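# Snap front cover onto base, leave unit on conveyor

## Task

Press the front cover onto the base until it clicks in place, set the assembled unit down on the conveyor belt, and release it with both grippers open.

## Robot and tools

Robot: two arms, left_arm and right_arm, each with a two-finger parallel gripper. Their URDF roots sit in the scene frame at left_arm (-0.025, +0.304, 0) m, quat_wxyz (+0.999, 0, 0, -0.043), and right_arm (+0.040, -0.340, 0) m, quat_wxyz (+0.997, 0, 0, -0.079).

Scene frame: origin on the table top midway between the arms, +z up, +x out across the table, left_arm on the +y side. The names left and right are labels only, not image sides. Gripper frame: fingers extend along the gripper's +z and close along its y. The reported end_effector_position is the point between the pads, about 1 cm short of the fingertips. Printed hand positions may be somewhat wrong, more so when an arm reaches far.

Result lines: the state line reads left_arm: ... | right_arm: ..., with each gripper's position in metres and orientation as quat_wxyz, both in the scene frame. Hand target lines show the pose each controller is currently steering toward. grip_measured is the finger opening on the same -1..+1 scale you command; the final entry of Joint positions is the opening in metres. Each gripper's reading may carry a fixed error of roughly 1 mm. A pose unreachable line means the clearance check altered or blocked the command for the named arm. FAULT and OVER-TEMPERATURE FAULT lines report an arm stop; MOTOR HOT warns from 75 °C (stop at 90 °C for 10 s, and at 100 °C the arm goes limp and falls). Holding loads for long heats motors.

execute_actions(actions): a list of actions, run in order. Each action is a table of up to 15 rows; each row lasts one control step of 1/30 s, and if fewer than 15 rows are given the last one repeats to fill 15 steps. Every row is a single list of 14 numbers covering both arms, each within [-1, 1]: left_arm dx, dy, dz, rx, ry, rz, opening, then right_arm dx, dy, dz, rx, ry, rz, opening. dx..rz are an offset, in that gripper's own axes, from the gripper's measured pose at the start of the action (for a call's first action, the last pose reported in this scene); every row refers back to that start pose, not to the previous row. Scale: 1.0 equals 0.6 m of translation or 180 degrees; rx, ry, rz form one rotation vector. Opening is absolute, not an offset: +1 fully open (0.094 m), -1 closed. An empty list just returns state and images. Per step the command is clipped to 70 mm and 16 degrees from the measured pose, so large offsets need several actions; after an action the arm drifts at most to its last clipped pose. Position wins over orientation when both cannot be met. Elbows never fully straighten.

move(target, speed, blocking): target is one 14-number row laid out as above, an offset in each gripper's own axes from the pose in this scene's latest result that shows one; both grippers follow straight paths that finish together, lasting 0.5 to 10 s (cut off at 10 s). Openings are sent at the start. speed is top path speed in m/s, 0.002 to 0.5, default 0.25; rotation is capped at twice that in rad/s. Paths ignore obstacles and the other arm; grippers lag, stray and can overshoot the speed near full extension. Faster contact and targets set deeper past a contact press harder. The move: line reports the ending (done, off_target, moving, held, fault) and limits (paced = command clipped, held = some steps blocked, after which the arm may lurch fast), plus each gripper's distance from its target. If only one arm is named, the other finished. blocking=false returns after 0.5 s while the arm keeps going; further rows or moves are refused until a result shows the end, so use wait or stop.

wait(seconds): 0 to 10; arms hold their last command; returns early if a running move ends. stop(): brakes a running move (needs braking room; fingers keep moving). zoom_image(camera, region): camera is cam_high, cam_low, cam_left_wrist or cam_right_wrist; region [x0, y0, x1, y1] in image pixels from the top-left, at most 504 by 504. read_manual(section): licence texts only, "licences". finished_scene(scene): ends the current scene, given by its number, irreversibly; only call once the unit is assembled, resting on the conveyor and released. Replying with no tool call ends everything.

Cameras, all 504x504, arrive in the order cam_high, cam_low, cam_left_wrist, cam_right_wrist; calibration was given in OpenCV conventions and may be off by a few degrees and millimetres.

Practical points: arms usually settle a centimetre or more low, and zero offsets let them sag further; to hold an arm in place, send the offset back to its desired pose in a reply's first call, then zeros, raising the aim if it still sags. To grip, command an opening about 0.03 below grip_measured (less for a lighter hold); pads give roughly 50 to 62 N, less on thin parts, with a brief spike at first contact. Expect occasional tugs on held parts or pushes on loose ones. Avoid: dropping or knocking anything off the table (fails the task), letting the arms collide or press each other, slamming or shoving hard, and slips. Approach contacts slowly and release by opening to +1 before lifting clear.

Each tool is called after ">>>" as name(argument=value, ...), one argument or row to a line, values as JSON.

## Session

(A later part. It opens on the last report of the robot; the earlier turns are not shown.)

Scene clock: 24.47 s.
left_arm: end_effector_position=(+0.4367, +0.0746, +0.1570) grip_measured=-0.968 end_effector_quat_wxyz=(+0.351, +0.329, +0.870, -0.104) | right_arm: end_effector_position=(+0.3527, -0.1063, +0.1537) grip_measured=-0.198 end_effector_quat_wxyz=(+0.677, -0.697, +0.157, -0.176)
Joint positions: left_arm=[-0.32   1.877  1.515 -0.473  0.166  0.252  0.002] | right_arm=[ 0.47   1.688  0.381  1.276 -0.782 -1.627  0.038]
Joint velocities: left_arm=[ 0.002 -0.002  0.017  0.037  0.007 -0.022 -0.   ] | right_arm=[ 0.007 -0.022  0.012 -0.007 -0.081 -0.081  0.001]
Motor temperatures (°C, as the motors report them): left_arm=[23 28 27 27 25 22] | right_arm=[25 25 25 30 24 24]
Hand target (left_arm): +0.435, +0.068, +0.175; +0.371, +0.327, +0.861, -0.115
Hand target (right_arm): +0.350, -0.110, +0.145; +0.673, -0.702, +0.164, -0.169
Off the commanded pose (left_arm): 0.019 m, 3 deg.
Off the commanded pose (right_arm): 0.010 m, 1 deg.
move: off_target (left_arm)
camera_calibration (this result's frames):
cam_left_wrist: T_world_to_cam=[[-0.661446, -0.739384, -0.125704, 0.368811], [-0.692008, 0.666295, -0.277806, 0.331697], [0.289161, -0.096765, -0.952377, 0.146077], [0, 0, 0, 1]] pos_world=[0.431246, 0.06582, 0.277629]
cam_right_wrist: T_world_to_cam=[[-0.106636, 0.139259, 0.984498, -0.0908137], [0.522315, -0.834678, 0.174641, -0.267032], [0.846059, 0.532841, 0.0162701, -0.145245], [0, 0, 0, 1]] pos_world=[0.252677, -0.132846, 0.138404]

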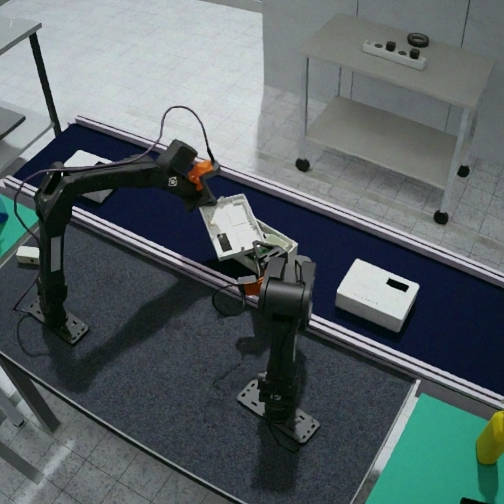

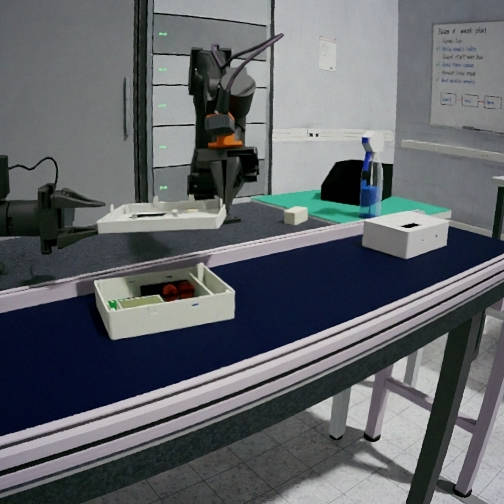

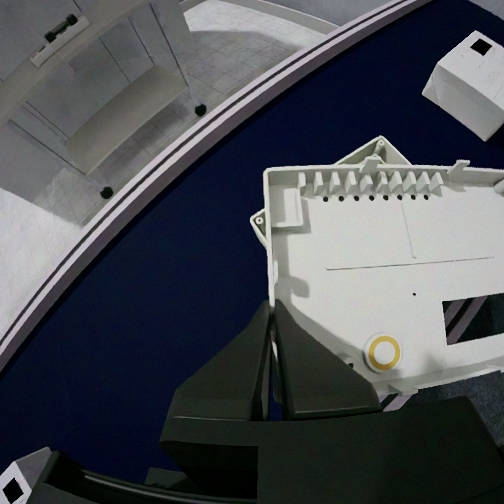

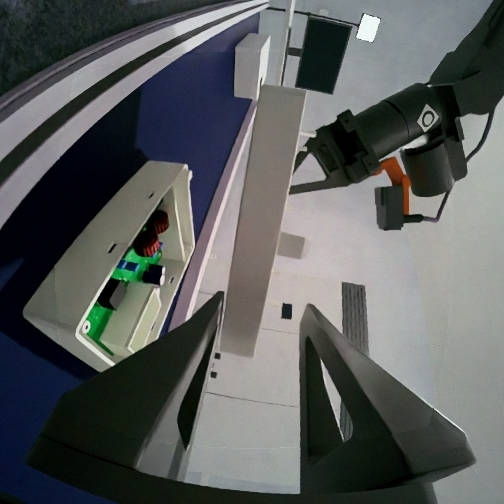

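>>> move(
  target=[-0.026,-0.012,-0.024,0,-0.015,0,-1, 0,0.028,0,0,0,0,-0.2],
  speed=0.06,
)

Scene clock: 25.53 s.
left_arm: end_effector_position=(+0.4349, +0.0720, +0.1630) grip_measured=-0.968 end_effector_quat_wxyz=(+0.356, +0.329, +0.868, -0.106) | right_arm: end_effector_position=(+0.3556, -0.1054, +0.1445) grip_measured=-0.198 end_effector_quat_wxyz=(+0.680, -0.694, +0.151, -0.183)
Joint positions: left_arm=[-0.327  1.865  1.515 -0.473  0.164  0.248  0.002] | right_arm=[ 0.47   1.774  0.381  1.382 -0.782 -1.628  0.038]
Joint velocities: left_arm=[ 0.007  0.002  0.007 -0.051 -0.022  0.007 -0.001] | right_arm=[ 0.002 -0.002  0.002 -0.007  0.007 -0.11  -0.   ]
Motor temperatures (°C, as the motors report them): left_arm=[23 28 27 27 25 22] | right_arm=[25 25 25 31 24 24]
Hand target (left_arm): +0.433, +0.067, +0.178; +0.371, +0.326, +0.862, -0.112
Hand target (right_arm): +0.353, -0.107, +0.137; +0.676, -0.698, +0.157, -0.176
Off the commanded pose (left_arm): 0.016 m, 2 deg.
Off the commanded pose (right_arm): 0.008 m, 1 deg.
move: off_target (left_arm)
camera_calibration (this result's frames):
cam_left_wrist: T_world_to_cam=[[-0.661782, -0.738777, -0.127486, 0.366863], [-0.687832, 0.665971, -0.288738, 0.333798], [0.298215, -0.103392, -0.948882, 0.148048], [0, 0, 0, 1]] pos_world=[0.42823, 0.0640376, 0.28363]
cam_right_wrist: T_world_to_cam=[[-0.126571, 0.133675, 0.982909, -0.0748435], [0.518732, -0.835676, 0.180449, -0.265831], [0.845516, 0.532706, 0.0364306, -0.150785], [0, 0, 0, 1]] pos_world=[0.255913, -0.13182, 0.127026]

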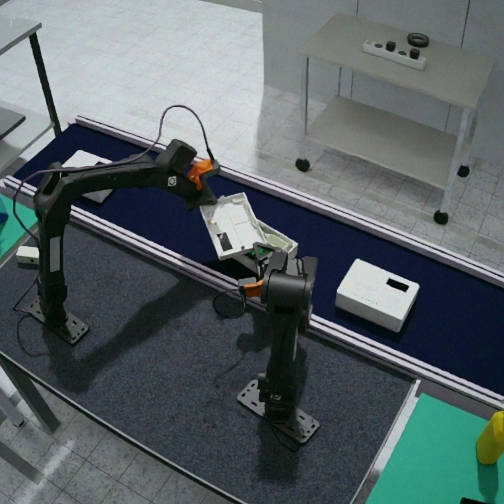

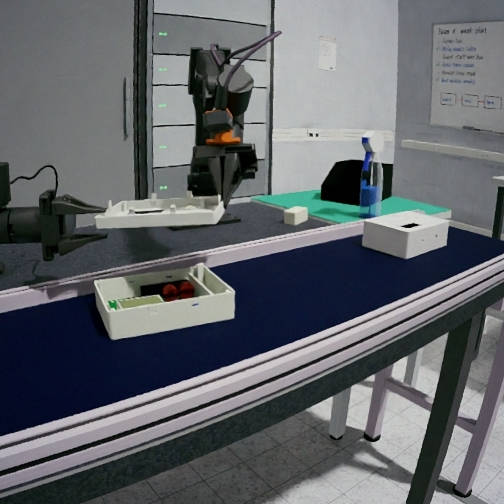

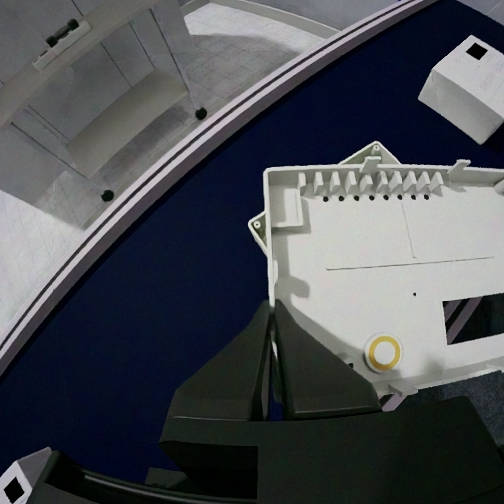

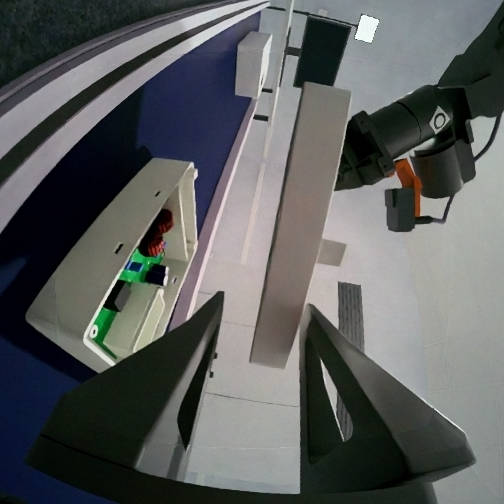

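>>> move(
  target=[-0.018,-0.006,-0.015,0,-0.01,0,-1, 0,-0.02,0.05,0,0,0.02,0.15],
  speed=0.05,
)

Scene clock: 27.63 s.
left_arm: end_effector_position=(+0.4349, +0.0722, +0.1630) grip_measured=-0.968 end_effector_quat_wxyz=(+0.356, +0.329, +0.868, -0.106) | right_arm: end_effector_position=(+0.3643, -0.0833, +0.1511) grip_measured=+0.148 end_effector_quat_wxyz=(+0.683, -0.691, +0.168, -0.165)
Joint positions: left_arm=[-0.327  1.865  1.515 -0.473  0.164  0.248  0.002] | right_arm=[ 0.54   1.774  0.451  1.307 -0.713 -1.58   0.054]
Joint velocities: left_arm=[-0.012  0.002 -0.012  0.007  0.037  0.007 -0.001] | right_arm=[-0.012 -0.012 -0.002 -0.022  0.022  0.037  0.   ]
Motor temperatures (°C, as the motors report them): left_arm=[23 28 27 27 25 22] | right_arm=[25 25 25 31 24 24]
Hand target (left_arm): +0.433, +0.068, +0.177; +0.370, +0.327, +0.862, -0.111
Hand target (right_arm): +0.368, -0.078, +0.157; +0.686, -0.688, +0.173, -0.161
Off the commanded pose (left_arm): 0.015 m, 2 deg.
Off the commanded pose (right_arm): 0.008 m, 1 deg.
move: off_target (left_arm)
camera_calibration (this result's frames):
cam_left_wrist: T_world_to_cam=[[-0.66137, -0.739055, -0.128013, 0.366919], [-0.688112, 0.665763, -0.288551, 0.333868], [0.298481, -0.102751, -0.948868, 0.14786], [0, 0, 0, 1]] pos_world=[0.428275, 0.0640892, 0.283608]
cam_right_wrist: T_world_to_cam=[[-0.0804663, 0.114642, 0.990143, -0.102644], [0.52614, -0.838815, 0.139879, -0.249953], [0.846583, 0.532209, 0.00717852, -0.166152], [0, 0, 0, 1]] pos_world=[0.263913, -0.109469, 0.137788]

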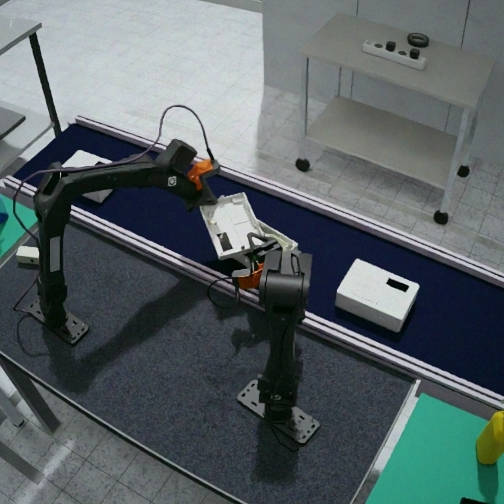

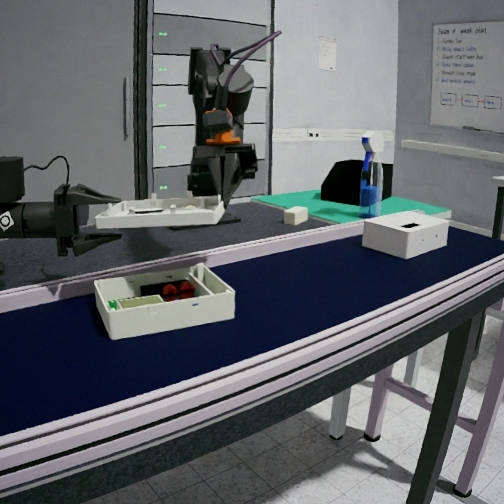

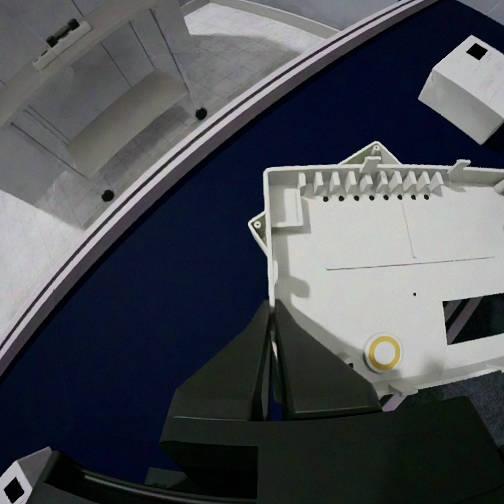

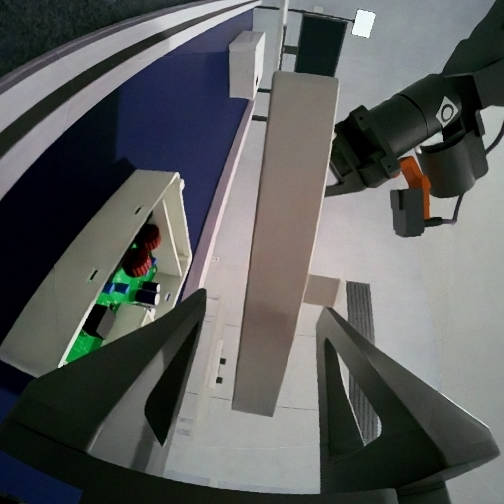

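>>> move(
  target=[-0.018,-0.006,-0.015,0,-0.01,0,-1, 0,-0.008,-0.015,0,0,0,-0.4],
  speed=0.04,
)

>>> execute_actions(
  actions=[
    [[0,0,0,0,0,0,-1, 0,0,0,0,0,0,-0.8]],
  ],
)

Scene clock: 28.60 s.
left_arm: end_effector_position=(+0.4350, +0.0722, +0.1630) grip_measured=-0.968 end_effector_quat_wxyz=(+0.356, +0.328, +0.869, -0.106) | right_arm: end_effector_position=(+0.3649, -0.0862, +0.1576) grip_measured=-0.398 end_effector_quat_wxyz=(+0.686, -0.688, +0.165, -0.170)
Joint positions: left_arm=[-0.327  1.865  1.515 -0.473  0.163  0.246  0.002] | right_arm=[ 0.53   1.753  0.451  1.301 -0.721 -1.58   0.028]
Joint velocities: left_arm=[ 0.012  0.007 -0.017 -0.037 -0.022  0.022 -0.001] | right_arm=[-0.007  0.007 -0.027 -0.022 -0.051 -0.022  0.   ]
Motor temperatures (°C, as the motors report them): left_arm=[23 28 27 27 25 22] | right_arm=[25 25 25 31 24 24]
Hand target (left_arm): +0.433, +0.068, +0.177; +0.370, +0.327, +0.862, -0.111
Hand target (right_arm): +0.360, -0.091, +0.156; +0.683, -0.691, +0.168, -0.165
Off the commanded pose (left_arm): 0.015 m, 2 deg.
Off the commanded pose (right_arm): 0.007 m, 1 deg.
move: off_target (left_arm)
camera_calibration (this result's frames):
cam_left_wrist: T_world_to_cam=[[-0.66006, -0.740448, -0.126715, 0.366303], [-0.68963, 0.664154, -0.288635, 0.33464], [0.297878, -0.103131, -0.949017, 0.148162], [0, 0, 0, 1]] pos_world=[0.428426, 0.0642558, 0.283614]
cam_right_wrist: T_world_to_cam=[[-0.0935711, 0.109468, 0.989576, -0.104283], [0.522639, -0.840577, 0.142404, -0.252816], [0.847404, 0.530516, 0.0214416, -0.167866], [0, 0, 0, 1]] pos_world=[0.264624, -0.11204, 0.142798]

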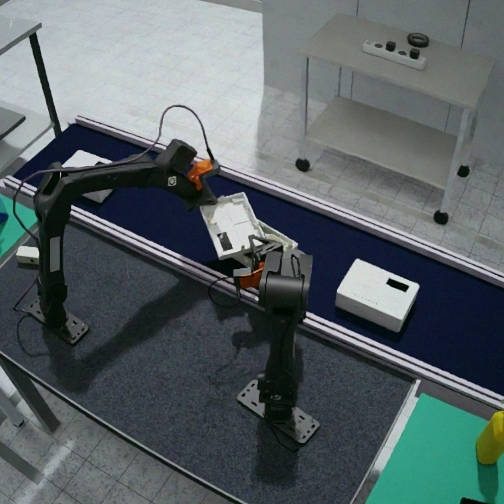

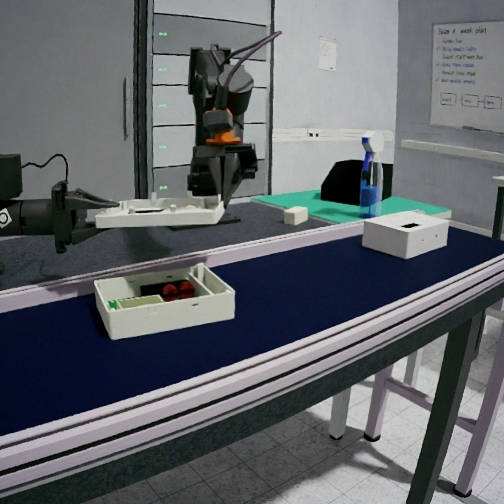

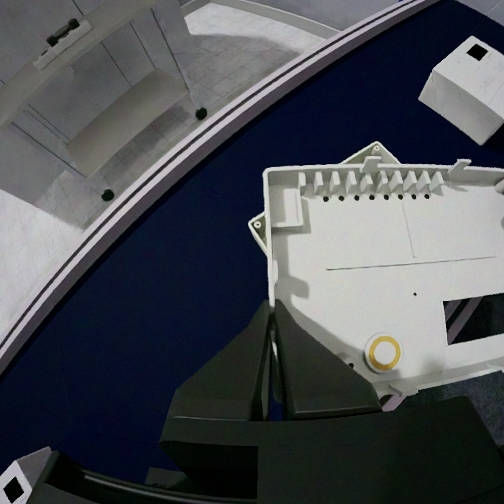

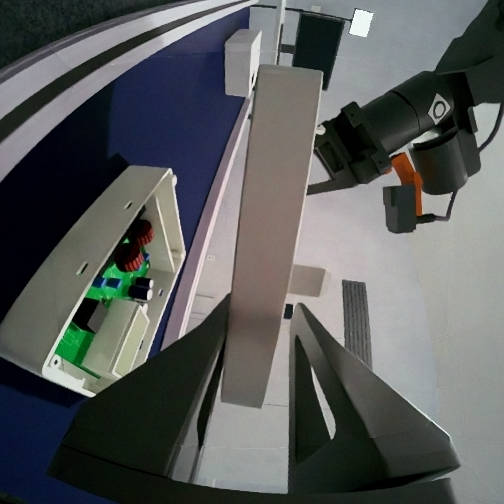

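Scene clock: 29.10 s.
left_arm: end_effector_position=(+0.4347, +0.0721, +0.1629) grip_measured=-0.968 end_effector_quat_wxyz=(+0.356, +0.326, +0.869, -0.107) | right_arm: end_effector_position=(+0.3648, -0.0861, +0.1550) grip_measured=-0.663 end_effector_quat_wxyz=(+0.681, -0.693, +0.160, -0.175)
Joint positions: left_arm=[-0.327  1.865  1.515 -0.474  0.164  0.241  0.002] | right_arm=[ 0.53   1.754  0.451  1.289 -0.721 -1.605  0.016]
Joint velocities: left_arm=[ 0.002  0.007 -0.007  0.022  0.007  0.022 -0.001] | right_arm=[-0.007  0.002  0.027 -0.022  0.11  -0.037 -0.001]
Motor temperatures (°C, as the motors report them): left_arm=[23 28 27 27 25 22] | right_arm=[25 25 25 31 24 24]
Hand target (left_arm): +0.435, +0.072, +0.163; +0.356, +0.328, +0.869, -0.106
Hand target (right_arm): +0.365, -0.086, +0.158; +0.686, -0.688, +0.165, -0.170
Off the commanded pose (left_arm): 0.000 m, 0 deg.
Off the commanded pose (right_arm): 0.003 m, 1 deg.
camera_calibration (this result's frames):
cam_left_wrist: T_world_to_cam=[[-0.658733, -0.742283, -0.122823, 0.364972], [-0.691932, 0.661794, -0.288545, 0.33569], [0.295466, -0.105089, -0.949556, 0.149397], [0, 0, 0, 1]] pos_world=[0.428552, 0.0644552, 0.28355]
cam_right_wrist: T_world_to_cam=[[-0.104148, 0.125063, 0.986667, -0.0961085], [0.521464, -0.837899, 0.161249, -0.254655], [0.846894, 0.531305, 0.0220495, -0.167611], [0, 0, 0, 1]] pos_world=[0.264732, -0.112303, 0.139586]

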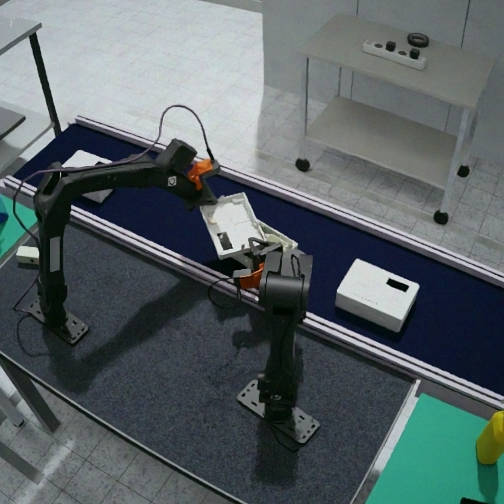

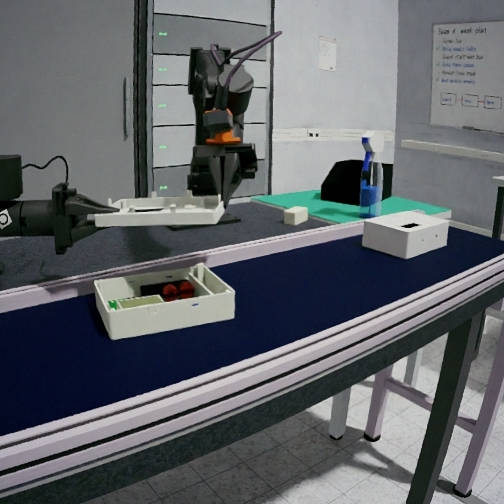

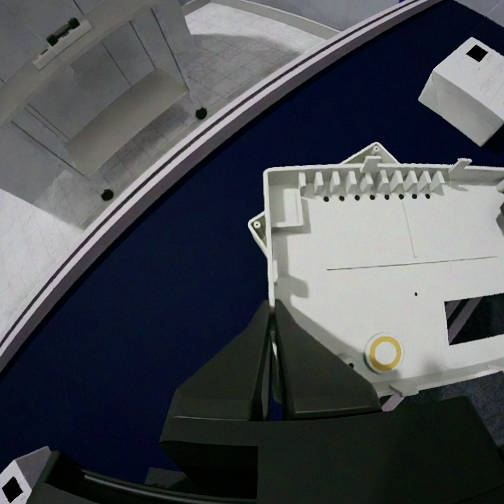

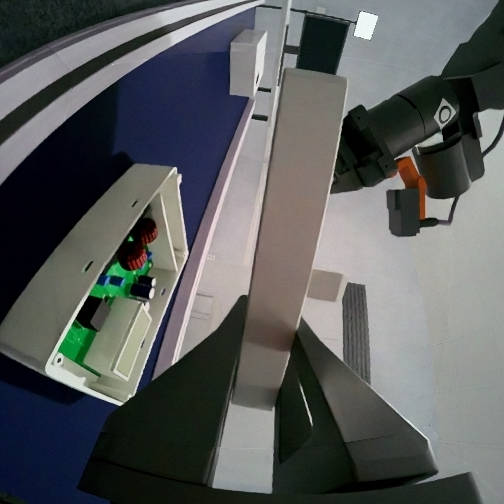

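>>> execute_actions(
  actions=[
    [[0,0,0,0,0,0,-0.6, 0,-0.005,0,0,0,0,-0.8]],
  ],
)

>>> move(
  target=[-0.06,0,-0.07,0,0,0,-0.6, 0,0,0,0,0,0,-0.8],
  speed=0.15,
)

>>> move(
  target=[0.05,0.12,-0.12,0,0,0,-1, 0,-0.06,0,0,0,0,-0.8],
  speed=0.2,
)

Scene clock: 29.87 s.
left_arm: end_effector_position=(+0.4347, +0.0721, +0.1629) grip_measured=-0.603 end_effector_quat_wxyz=(+0.356, +0.326, +0.869, -0.107) | right_arm: end_effector_position=(+0.3647, -0.0862, +0.1510) grip_measured=-0.663 end_effector_quat_wxyz=(+0.677, -0.697, +0.165, -0.170)
Joint positions: left_arm=[-0.327  1.865  1.515 -0.474  0.164  0.241  0.019] | right_arm=[ 0.53   1.754  0.451  1.27  -0.721 -1.606  0.016]
Joint velocities: left_arm=[-0.012 -0.007 -0.012 -0.051  0.007 -0.007 -0.001] | right_arm=[ 0.017 -0.007  0.002  0.037  0.007 -0.037  0.   ]
Motor temperatures (°C, as the motors report them): left_arm=[23 28 27 27 25 22] | right_arm=[25 25 25 31 24 24]
Hand target (left_arm): +0.435, +0.072, +0.163; +0.356, +0.326, +0.869, -0.107
Hand target (right_arm): +0.365, -0.086, +0.158; +0.681, -0.693, +0.160, -0.175
Off the commanded pose (left_arm): 0.000 m, 0 deg.
Off the commanded pose (right_arm): 0.007 m, 1 deg.
camera_calibration (this result's frames):
cam_left_wrist: T_world_to_cam=[[-0.658733, -0.742283, -0.122823, 0.364972], [-0.691932, 0.661794, -0.288545, 0.33569], [0.295466, -0.105089, -0.949556, 0.149397], [0, 0, 0, 1]] pos_world=[0.428552, 0.0644552, 0.28355]
cam_right_wrist: T_world_to_cam=[[-0.0872605, 0.132551, 0.987328, -0.0978085], [0.524218, -0.836674, 0.158656, -0.254504], [0.847102, 0.531419, 0.0035229, -0.164696], [0, 0, 0, 1]] pos_world=[0.264395, -0.11245, 0.137528]

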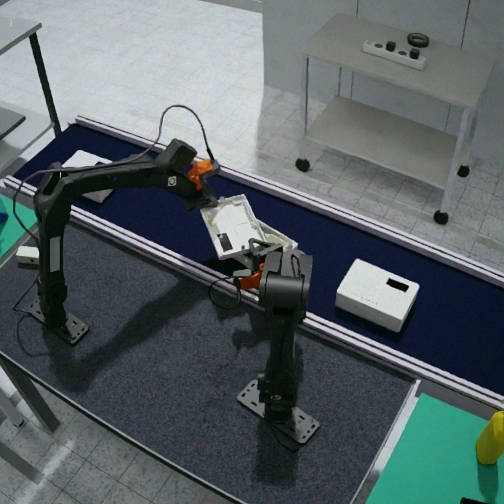

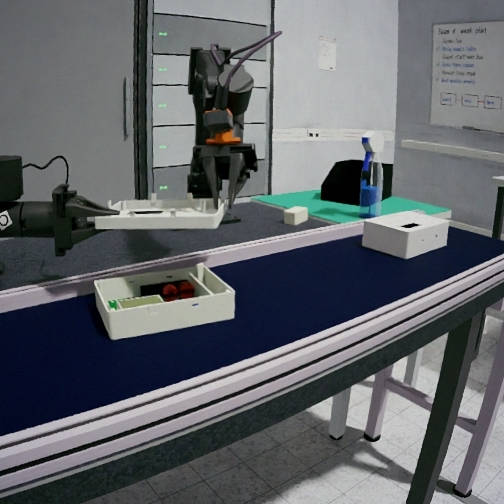

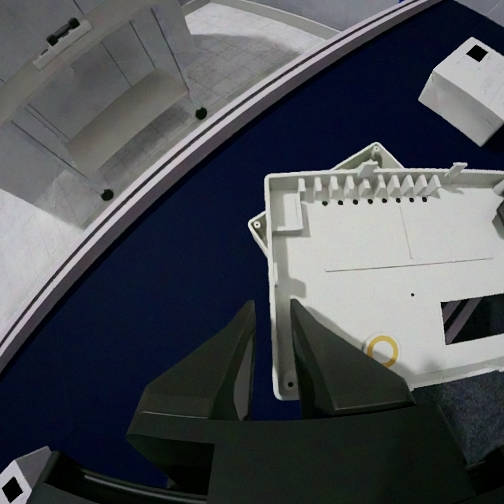

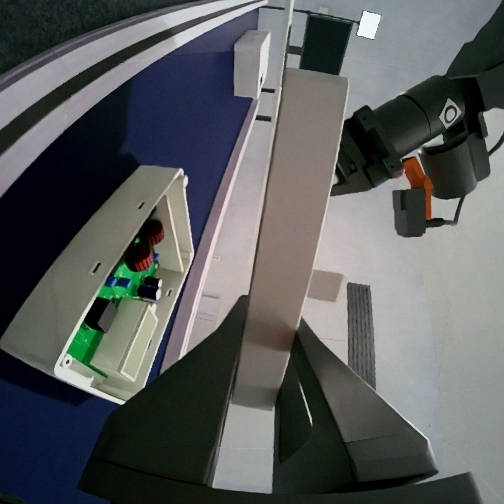

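Scene clock: 30.97 s.
left_arm: end_effector_position=(+0.4336, +0.0726, +0.2071) grip_measured=-0.603 end_effector_quat_wxyz=(+0.350, +0.326, +0.871, -0.107) | right_arm: end_effector_position=(+0.3647, -0.0862, +0.1507) grip_measured=-0.663 end_effector_quat_wxyz=(+0.677, -0.697, +0.165, -0.169)
Joint positions: left_arm=[-0.327  1.865  1.698 -0.669  0.164  0.241  0.019] | right_arm=[ 0.53   1.754  0.451  1.268 -0.721 -1.606  0.016]
Joint velocities: left_arm=[-0.012  0.007  0.007 -0.051  0.007  0.037  0.   ] | right_arm=[ 0.012 -0.007 -0.017 -0.022 -0.007 -0.007  0.001]
Motor temperatures (°C, as the motors report them): left_arm=[23 29 27 27 25 22] | right_arm=[25 25 25 31 24 24]
Hand target (left_arm): +0.431, +0.071, +0.218; +0.356, +0.326, +0.869, -0.107
Hand target (right_arm): +0.365, -0.086, +0.151; +0.677, -0.697, +0.165, -0.170
Off the commanded pose (left_arm): 0.011 m, 1 deg.
Off the commanded pose (right_arm): 0.000 m, 0 deg.
move: off_target (left_arm)
camera_calibration (this result's frames):
cam_left_wrist: T_world_to_cam=[[-0.660045, -0.741711, -0.119188, 0.369772], [-0.695002, 0.663134, -0.277894, 0.346292], [0.285155, -0.100587, -0.953189, 0.196622], [0, 0, 0, 1]] pos_world=[0.428672, 0.0644029, 0.327723]
cam_right_wrist: T_world_to_cam=[[-0.0855057, 0.133235, 0.987389, -0.098015], [0.524499, -0.836565, 0.158304, -0.25448], [0.847106, 0.531421, 0.00164941, -0.1644], [0, 0, 0, 1]] pos_world=[0.264358, -0.112464, 0.137335]

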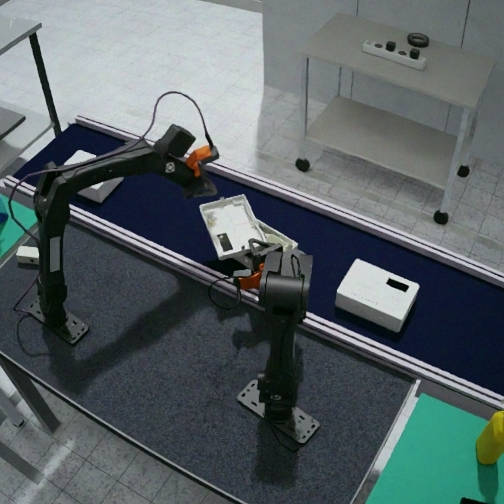

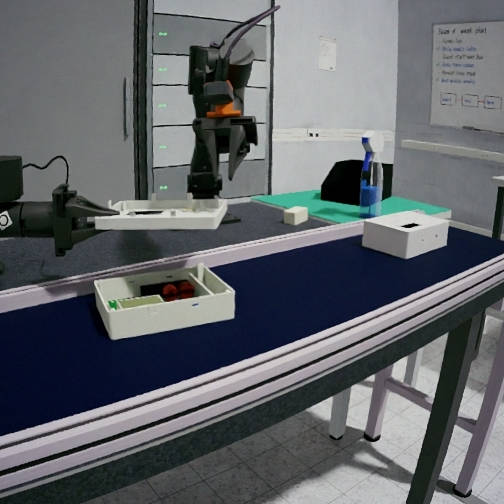

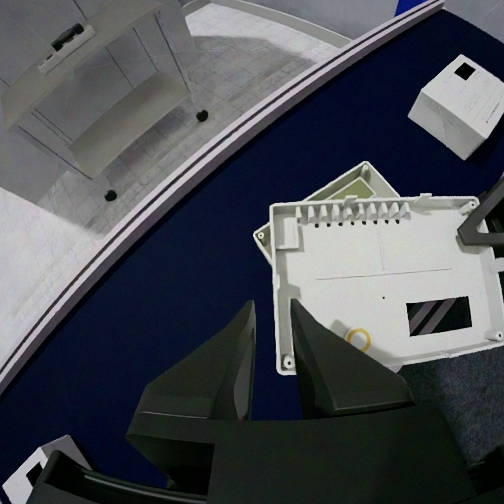

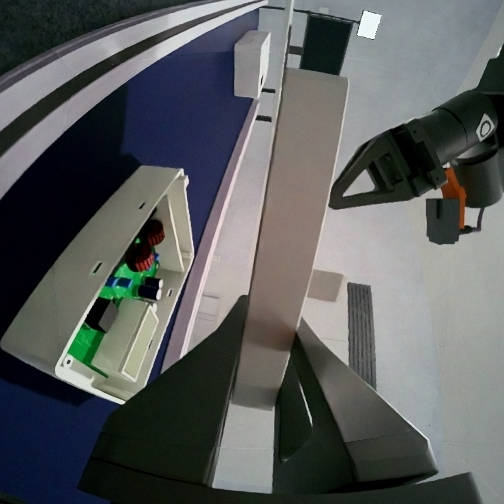

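Scene clock: 32.13 s.
left_arm: end_effector_position=(+0.4281, +0.1755, +0.2324) grip_measured=-0.996 end_effector_quat_wxyz=(+0.344, +0.320, +0.877, -0.100) | right_arm: end_effector_position=(+0.3605, -0.0878, +0.1667) grip_measured=-0.663 end_effector_quat_wxyz=(+0.665, -0.708, +0.181, -0.153)
Joint positions: left_arm=[-0.078  1.758  1.684 -0.82   0.307  0.427  0.   ] | right_arm=[ 0.53   1.608  0.469  1.049 -0.721 -1.606  0.016]
Joint velocities: left_arm=[ 0.002 -0.007 -0.002 -0.051 -0.022 -0.037 -0.   ] | right_arm=[ 0.002 -0.002 -0.002 -0.081  0.022 -0.051 -0.001]
Motor temperatures (°C, as the motors report them): left_arm=[23 29 27 27 25 22] | right_arm=[25 26 25 31 24 24]
Hand target (left_arm): +0.425, +0.173, +0.244; +0.352, +0.326, +0.871, -0.106
Hand target (right_arm): +0.364, -0.086, +0.187; +0.677, -0.697, +0.165, -0.169
Off the commanded pose (left_arm): 0.011 m, 1 deg.
Off the commanded pose (right_arm): 0.021 m, 3 deg.
move: off_target (left_arm, right_arm)
camera_calibration (this result's frames):
cam_left_wrist: T_world_to_cam=[[-0.647243, -0.752585, -0.12121, 0.442368], [-0.710633, 0.653246, -0.261287, 0.285855], [0.275821, -0.0829806, -0.957621, 0.234615], [0, 0, 0, 1]] pos_world=[0.424746, 0.165654, 0.352982]
cam_right_wrist: T_world_to_cam=[[-0.0349478, 0.152933, 0.987618, -0.130511], [0.532338, -0.833511, 0.147907, -0.256994], [0.84581, 0.530916, -0.0522826, -0.150518], [0, 0, 0, 1]] pos_world=[0.259556, -0.114335, 0.159036]

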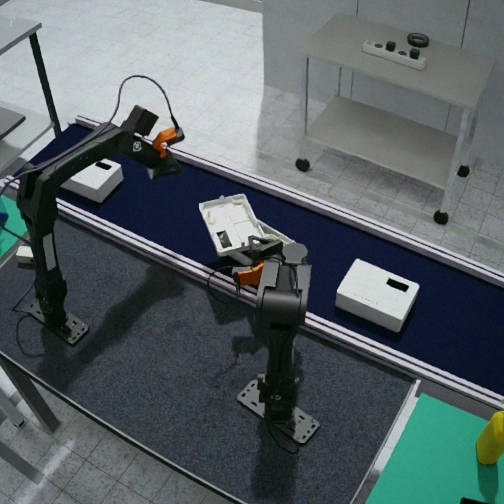

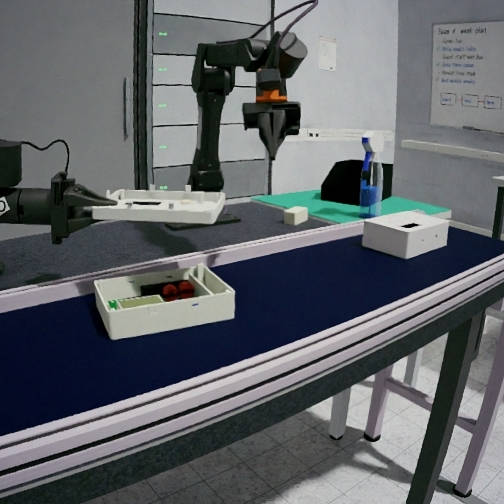

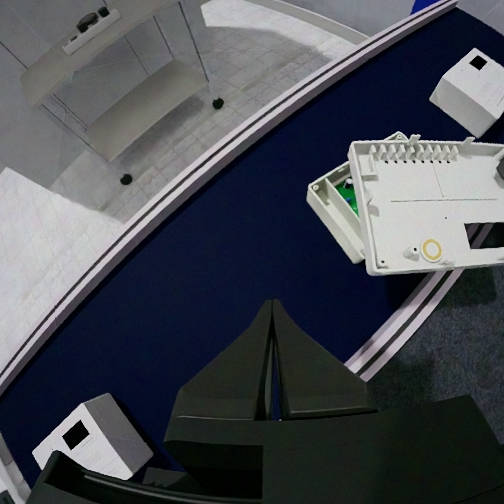

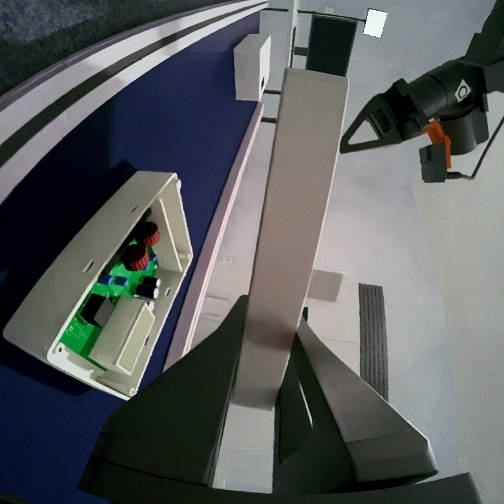

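Flip: first 90° with lift, then the second.

>>> move(
  target=[0,0,0,0,0,0,-1, 0,-0.05,0,0,0,0.5,-0.8],
  speed=0.35,
)

>>> move(
  target=[0,0,0,0,0,0,-1, -0.02,0,0,0,0,0.5,-0.8],
  speed=0.35,
)

Scene clock: 35.20 s.
left_arm: end_effector_position=(+0.4278, +0.1754, +0.2323) grip_measured=-0.996 end_effector_quat_wxyz=(+0.344, +0.320, +0.877, -0.100) | right_arm: end_effector_position=(+0.3576, -0.0890, +0.1725) grip_measured=-0.662 end_effector_quat_wxyz=(+0.556, -0.372, +0.649, +0.363)
Joint positions: left_arm=[-0.078  1.758  1.684 -0.821  0.308  0.428  0.   ] | right_arm=[ 0.53   1.519  0.498  0.864 -0.721 -0.047  0.016]
Joint velocities: left_arm=[-0.002 -0.012  0.002 -0.022  0.095  0.007 -0.001] | right_arm=[-0.017 -0.017  0.012 -0.037 -0.037  0.066  0.   ]
Motor temperatures (°C, as the motors report them): left_arm=[23 28 27 27 25 22] | right_arm=[25 26 25 32 24 24]
Hand target (left_arm): +0.428, +0.176, +0.232; +0.344, +0.320, +0.877, -0.100
Hand target (right_arm): +0.361, -0.087, +0.197; +0.579, -0.373, +0.628, +0.363
Off the commanded pose (left_arm): 0.000 m, 0 deg.
Off the commanded pose (right_arm): 0.025 m, 3 deg.
move: off_target (right_arm)
camera_calibration (this result's frames):
cam_left_wrist: T_world_to_cam=[[-0.648336, -0.751698, -0.120871, 0.442351], [-0.709966, 0.654246, -0.260596, 0.285072], [0.274969, -0.0831394, -0.957852, 0.234991], [0, 0, 0, 1]] pos_world=[0.424568, 0.165544, 0.352843]
cam_right_wrist: T_world_to_cam=[[0.915068, -0.398657, 0.0610138, -0.365133], [-0.198362, -0.576616, -0.79257, 0.18908], [0.351145, 0.713153, -0.606721, 0.141536], [0, 0, 0, 1]] pos_world=[0.321928, -0.137472, 0.25801]

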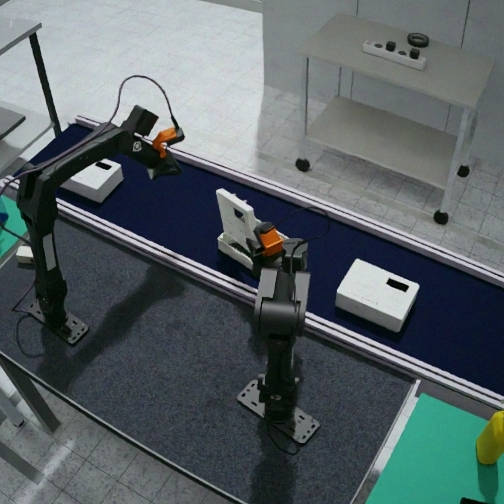

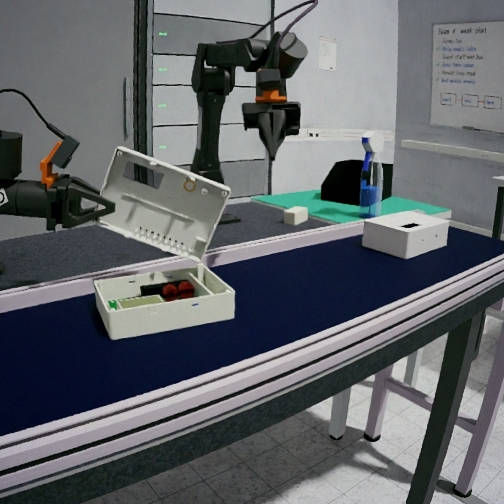

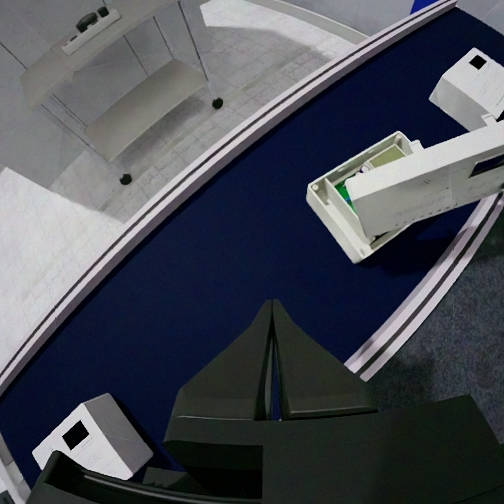

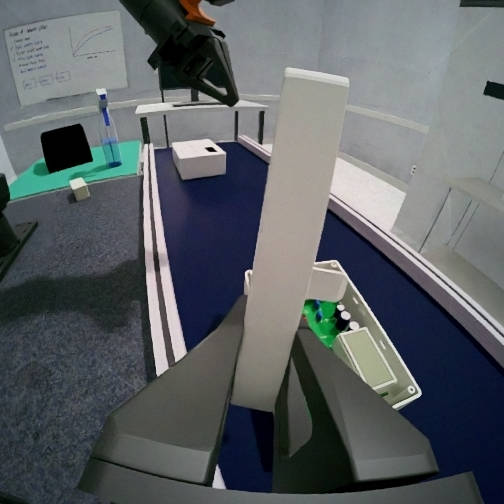

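Scene clock: 38.10 s.
left_arm: end_effector_position=(+0.4278, +0.1754, +0.2323) grip_measured=-0.996 end_effector_quat_wxyz=(+0.344, +0.320, +0.877, -0.100) | right_arm: end_effector_position=(+0.3537, -0.0905, +0.1593) grip_measured=-0.661 end_effector_quat_wxyz=(+0.114, +0.216, +0.735, +0.632)
Joint positions: left_arm=[-0.078  1.758  1.684 -0.821  0.308  0.428  0.   ] | right_arm=[ 0.53   1.506  0.498  0.774 -0.721  1.521  0.016]
Joint velocities: left_arm=[-0.002 -0.002 -0.007  0.095  0.022 -0.022 -0.001] | right_arm=[-0.002 -0.007 -0.002 -0.022  0.037 -0.022  0.001]
Motor temperatures (°C, as the motors report them): left_arm=[23 28 27 27 25 22] | right_arm=[25 26 25 32 24 24]
Hand target (left_arm): +0.428, +0.175, +0.232; +0.344, +0.320, +0.877, -0.100
Hand target (right_arm): +0.358, -0.088, +0.184; +0.136, +0.196, +0.722, +0.650
Off the commanded pose (left_arm): 0.000 m, 0 deg.
Off the commanded pose (right_arm): 0.026 m, 4 deg.
move: off_target (right_arm)
camera_calibration (this result's frames):
cam_left_wrist: T_world_to_cam=[[-0.648336, -0.751698, -0.120871, 0.442351], [-0.709966, 0.654246, -0.260596, 0.285072], [0.274969, -0.0831394, -0.957852, 0.234991], [0, 0, 0, 1]] pos_world=[0.424568, 0.165544, 0.352843]
cam_right_wrist: T_world_to_cam=[[-0.0373033, -0.117619, -0.992358, 0.16872], [-0.996741, -0.0667022, 0.0453739, 0.372038], [-0.0715292, 0.990816, -0.114747, 0.232253], [0, 0, 0, 1]] pos_world=[0.393732, -0.18546, 0.1772]

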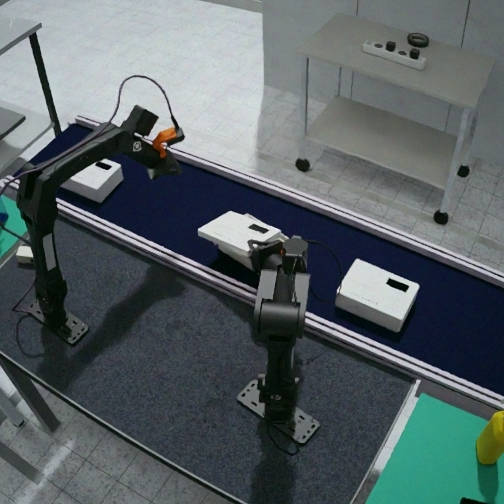

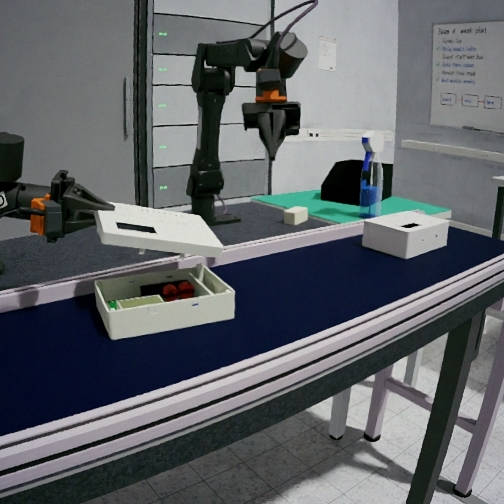

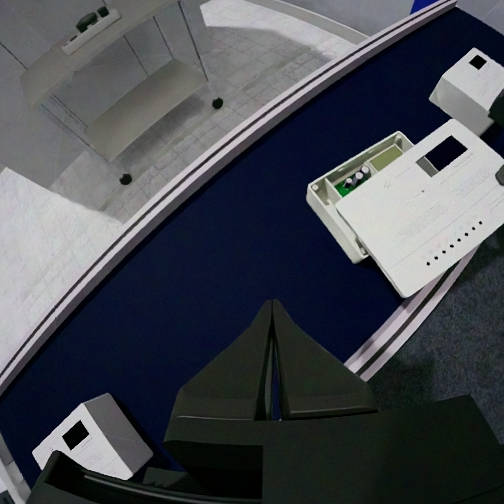

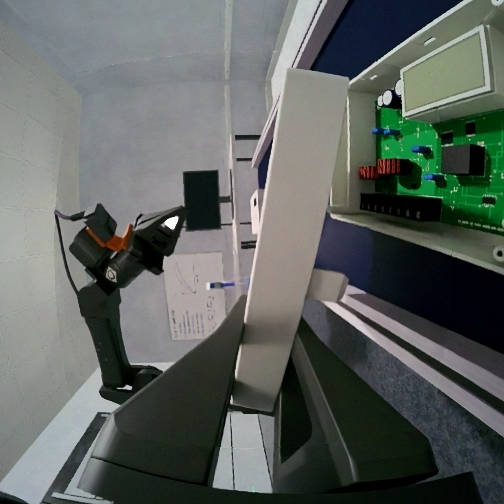

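>>> move(
  target=[-0.163,-0.172,0.069,0,0,0,-1, -0.099,-0.0075,-0.007,-0.078,0.039,-0.033,-0.8],
  speed=0.15,
)

Scene clock: 40.53 s.
left_arm: end_effector_position=(+0.4387, +0.0281, +0.2569) grip_measured=-0.996 end_effector_quat_wxyz=(+0.344, +0.325, +0.875, -0.103) | right_arm: end_effector_position=(+0.3973, -0.1205, +0.1363) grip_measured=-0.661 end_effector_quat_wxyz=(+0.109, +0.146, +0.675, +0.715)
Joint positions: left_arm=[-0.422  2.033  2.145 -0.953  0.095  0.169  0.   ] | right_arm=[ 0.335  2.021  0.59   1.518 -1.028  1.707  0.016]
Joint velocities: left_arm=[-0.002 -0.007 -0.002 -0.081  0.007 -0.022 -0.001] | right_arm=[ 0.007  0.007  0.012  0.11  -0.051  0.037  0.   ]
Motor temperatures (°C, as the motors report them): left_arm=[23 28 27 27 25 22] | right_arm=[25 26 26 32 24 24]
Hand target (left_arm): +0.439, +0.029, +0.259; +0.342, +0.320, +0.878, -0.100
Hand target (right_arm): +0.403, -0.122, +0.147; +0.128, +0.124, +0.668, +0.722
Off the commanded pose (left_arm): 0.006 m, 1 deg.
Off the commanded pose (right_arm): 0.015 m, 4 deg.
move: off_target (right_arm)
camera_calibration (this result's frames):
cam_left_wrist: T_world_to_cam=[[-0.657683, -0.743861, -0.118844, 0.34499], [-0.701681, 0.662342, -0.262578, 0.392232], [0.274037, -0.0893025, -0.957564, 0.243893], [0, 0, 0, 1]] pos_world=[0.43528, 0.0186138, 0.377535]
cam_right_wrist: T_world_to_cam=[[0.0951897, 0.0683136, -0.993112, 0.113855], [-0.981095, -0.162431, -0.105211, 0.417374], [-0.1685, 0.984352, 0.0515604, 0.277504], [0, 0, 0, 1]] pos_world=[0.445405, -0.213145, 0.142675]

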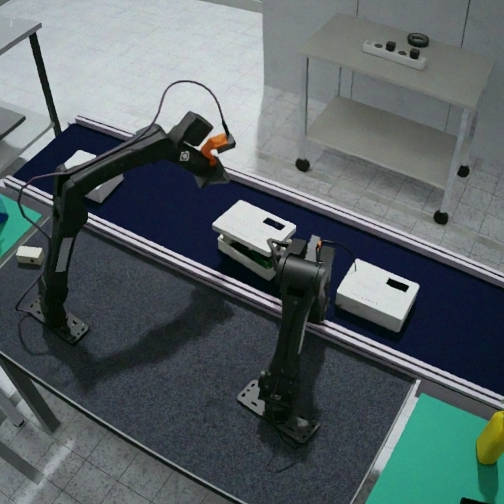

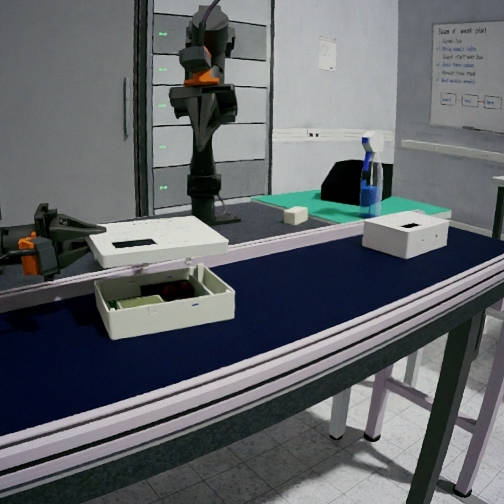

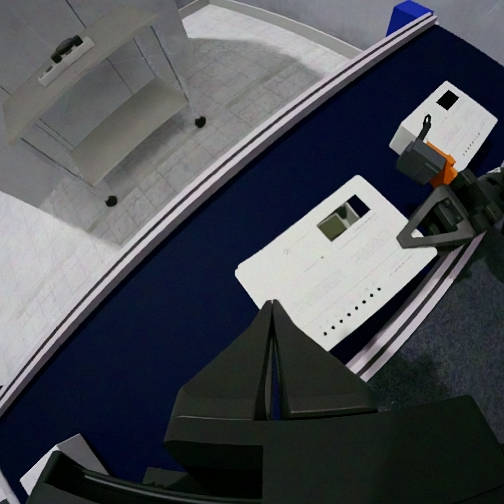

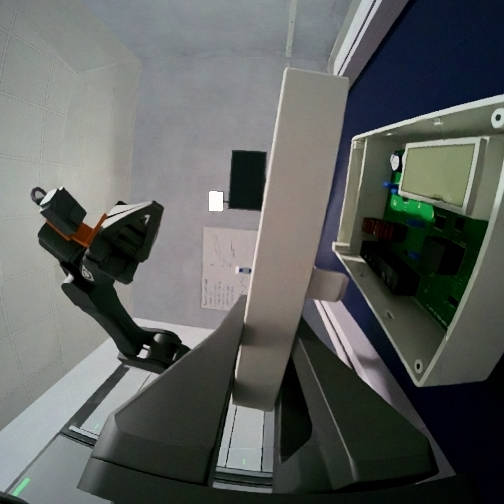

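>>> move(
  target=[0,0,-0.005,0,0,0,-1, -0.023,-0.035,0.018,0,0,-0.035,-0.8],
  speed=0.06,
)

Scene clock: 42.17 s.
left_arm: end_effector_position=(+0.4385, +0.0282, +0.2569) grip_measured=-0.996 end_effector_quat_wxyz=(+0.343, +0.325, +0.875, -0.103) | right_arm: end_effector_position=(+0.4066, -0.1189, +0.1037) grip_measured=-0.661 end_effector_quat_wxyz=(+0.120, +0.138, +0.690, +0.700)
Joint positions: left_arm=[-0.422  2.033  2.145 -0.954  0.094  0.169  0.   ] | right_arm=[ 0.335  2.138  0.63   1.527 -1.027  1.615  0.016]
Joint velocities: left_arm=[-0.007 -0.002  0.027 -0.007 -0.022 -0.007 -0.   ] | right_arm=[-0.002  0.002  0.002  0.007 -0.051 -0.051  0.   ]
Motor temperatures (°C, as the motors report them): left_arm=[23 29 27 28 25 22] | right_arm=[25 26 26 33 24 24]
Hand target (left_arm): +0.437, +0.029, +0.259; +0.344, +0.325, +0.875, -0.103
Hand target (right_arm): +0.412, -0.114, +0.115; +0.148, +0.109, +0.683, +0.707
Off the commanded pose (left_arm): 0.003 m, 0 deg.
Off the commanded pose (right_arm): 0.014 m, 5 deg.
joint sent to its limit (right arm) — the command would take joint 4 (wrist pitch) past its upper limit, so that joint was sent only as far as its limit.
move: off_target (right_arm)
camera_calibration (this result's frames):
cam_left_wrist: T_world_to_cam=[[-0.657365, -0.744165, -0.118704, 0.344848], [-0.702216, 0.662073, -0.261823, 0.392094], [0.27343, -0.0887575, -0.957788, 0.244207], [0, 0, 0, 1]] pos_world=[0.435252, 0.0187036, 0.377493]
cam_right_wrist: T_world_to_cam=[[0.113829, 0.0236127, -0.99322, 0.0676157], [-0.979634, -0.163777, -0.116165, 0.423618], [-0.165409, 0.986215, 0.0044893, 0.283075], [0, 0, 0, 1]] pos_world=[0.454118, -0.211391, 0.115096]

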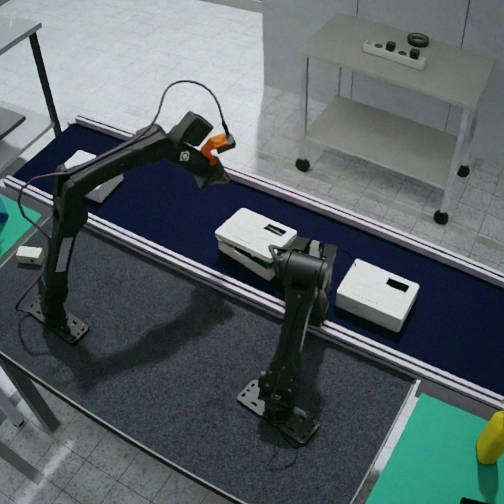

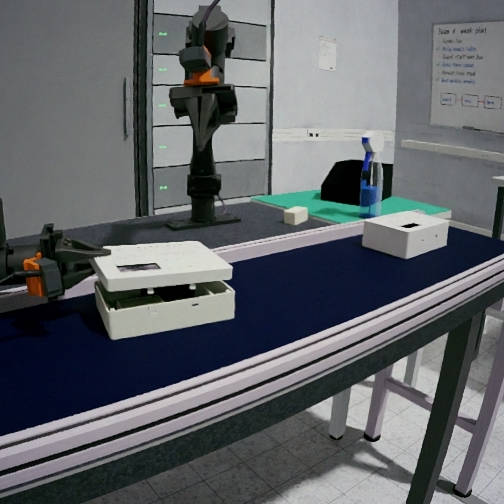

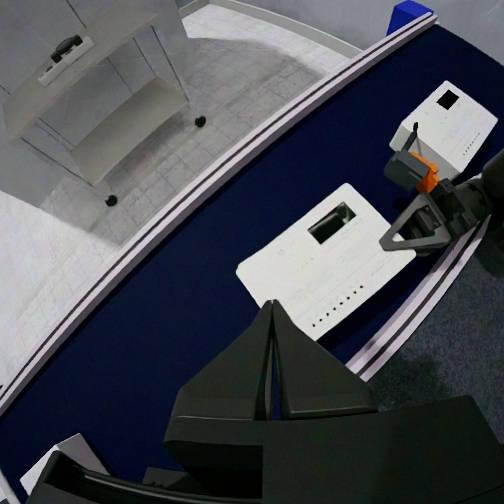

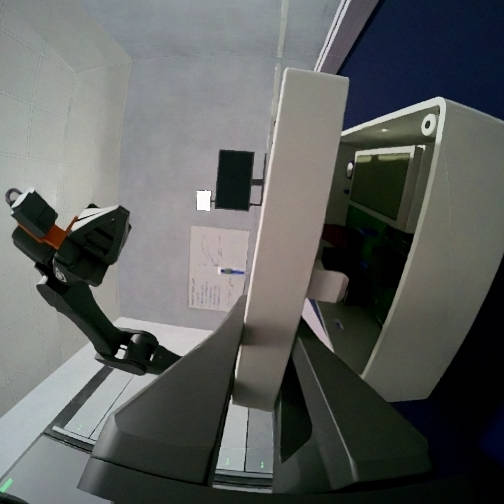

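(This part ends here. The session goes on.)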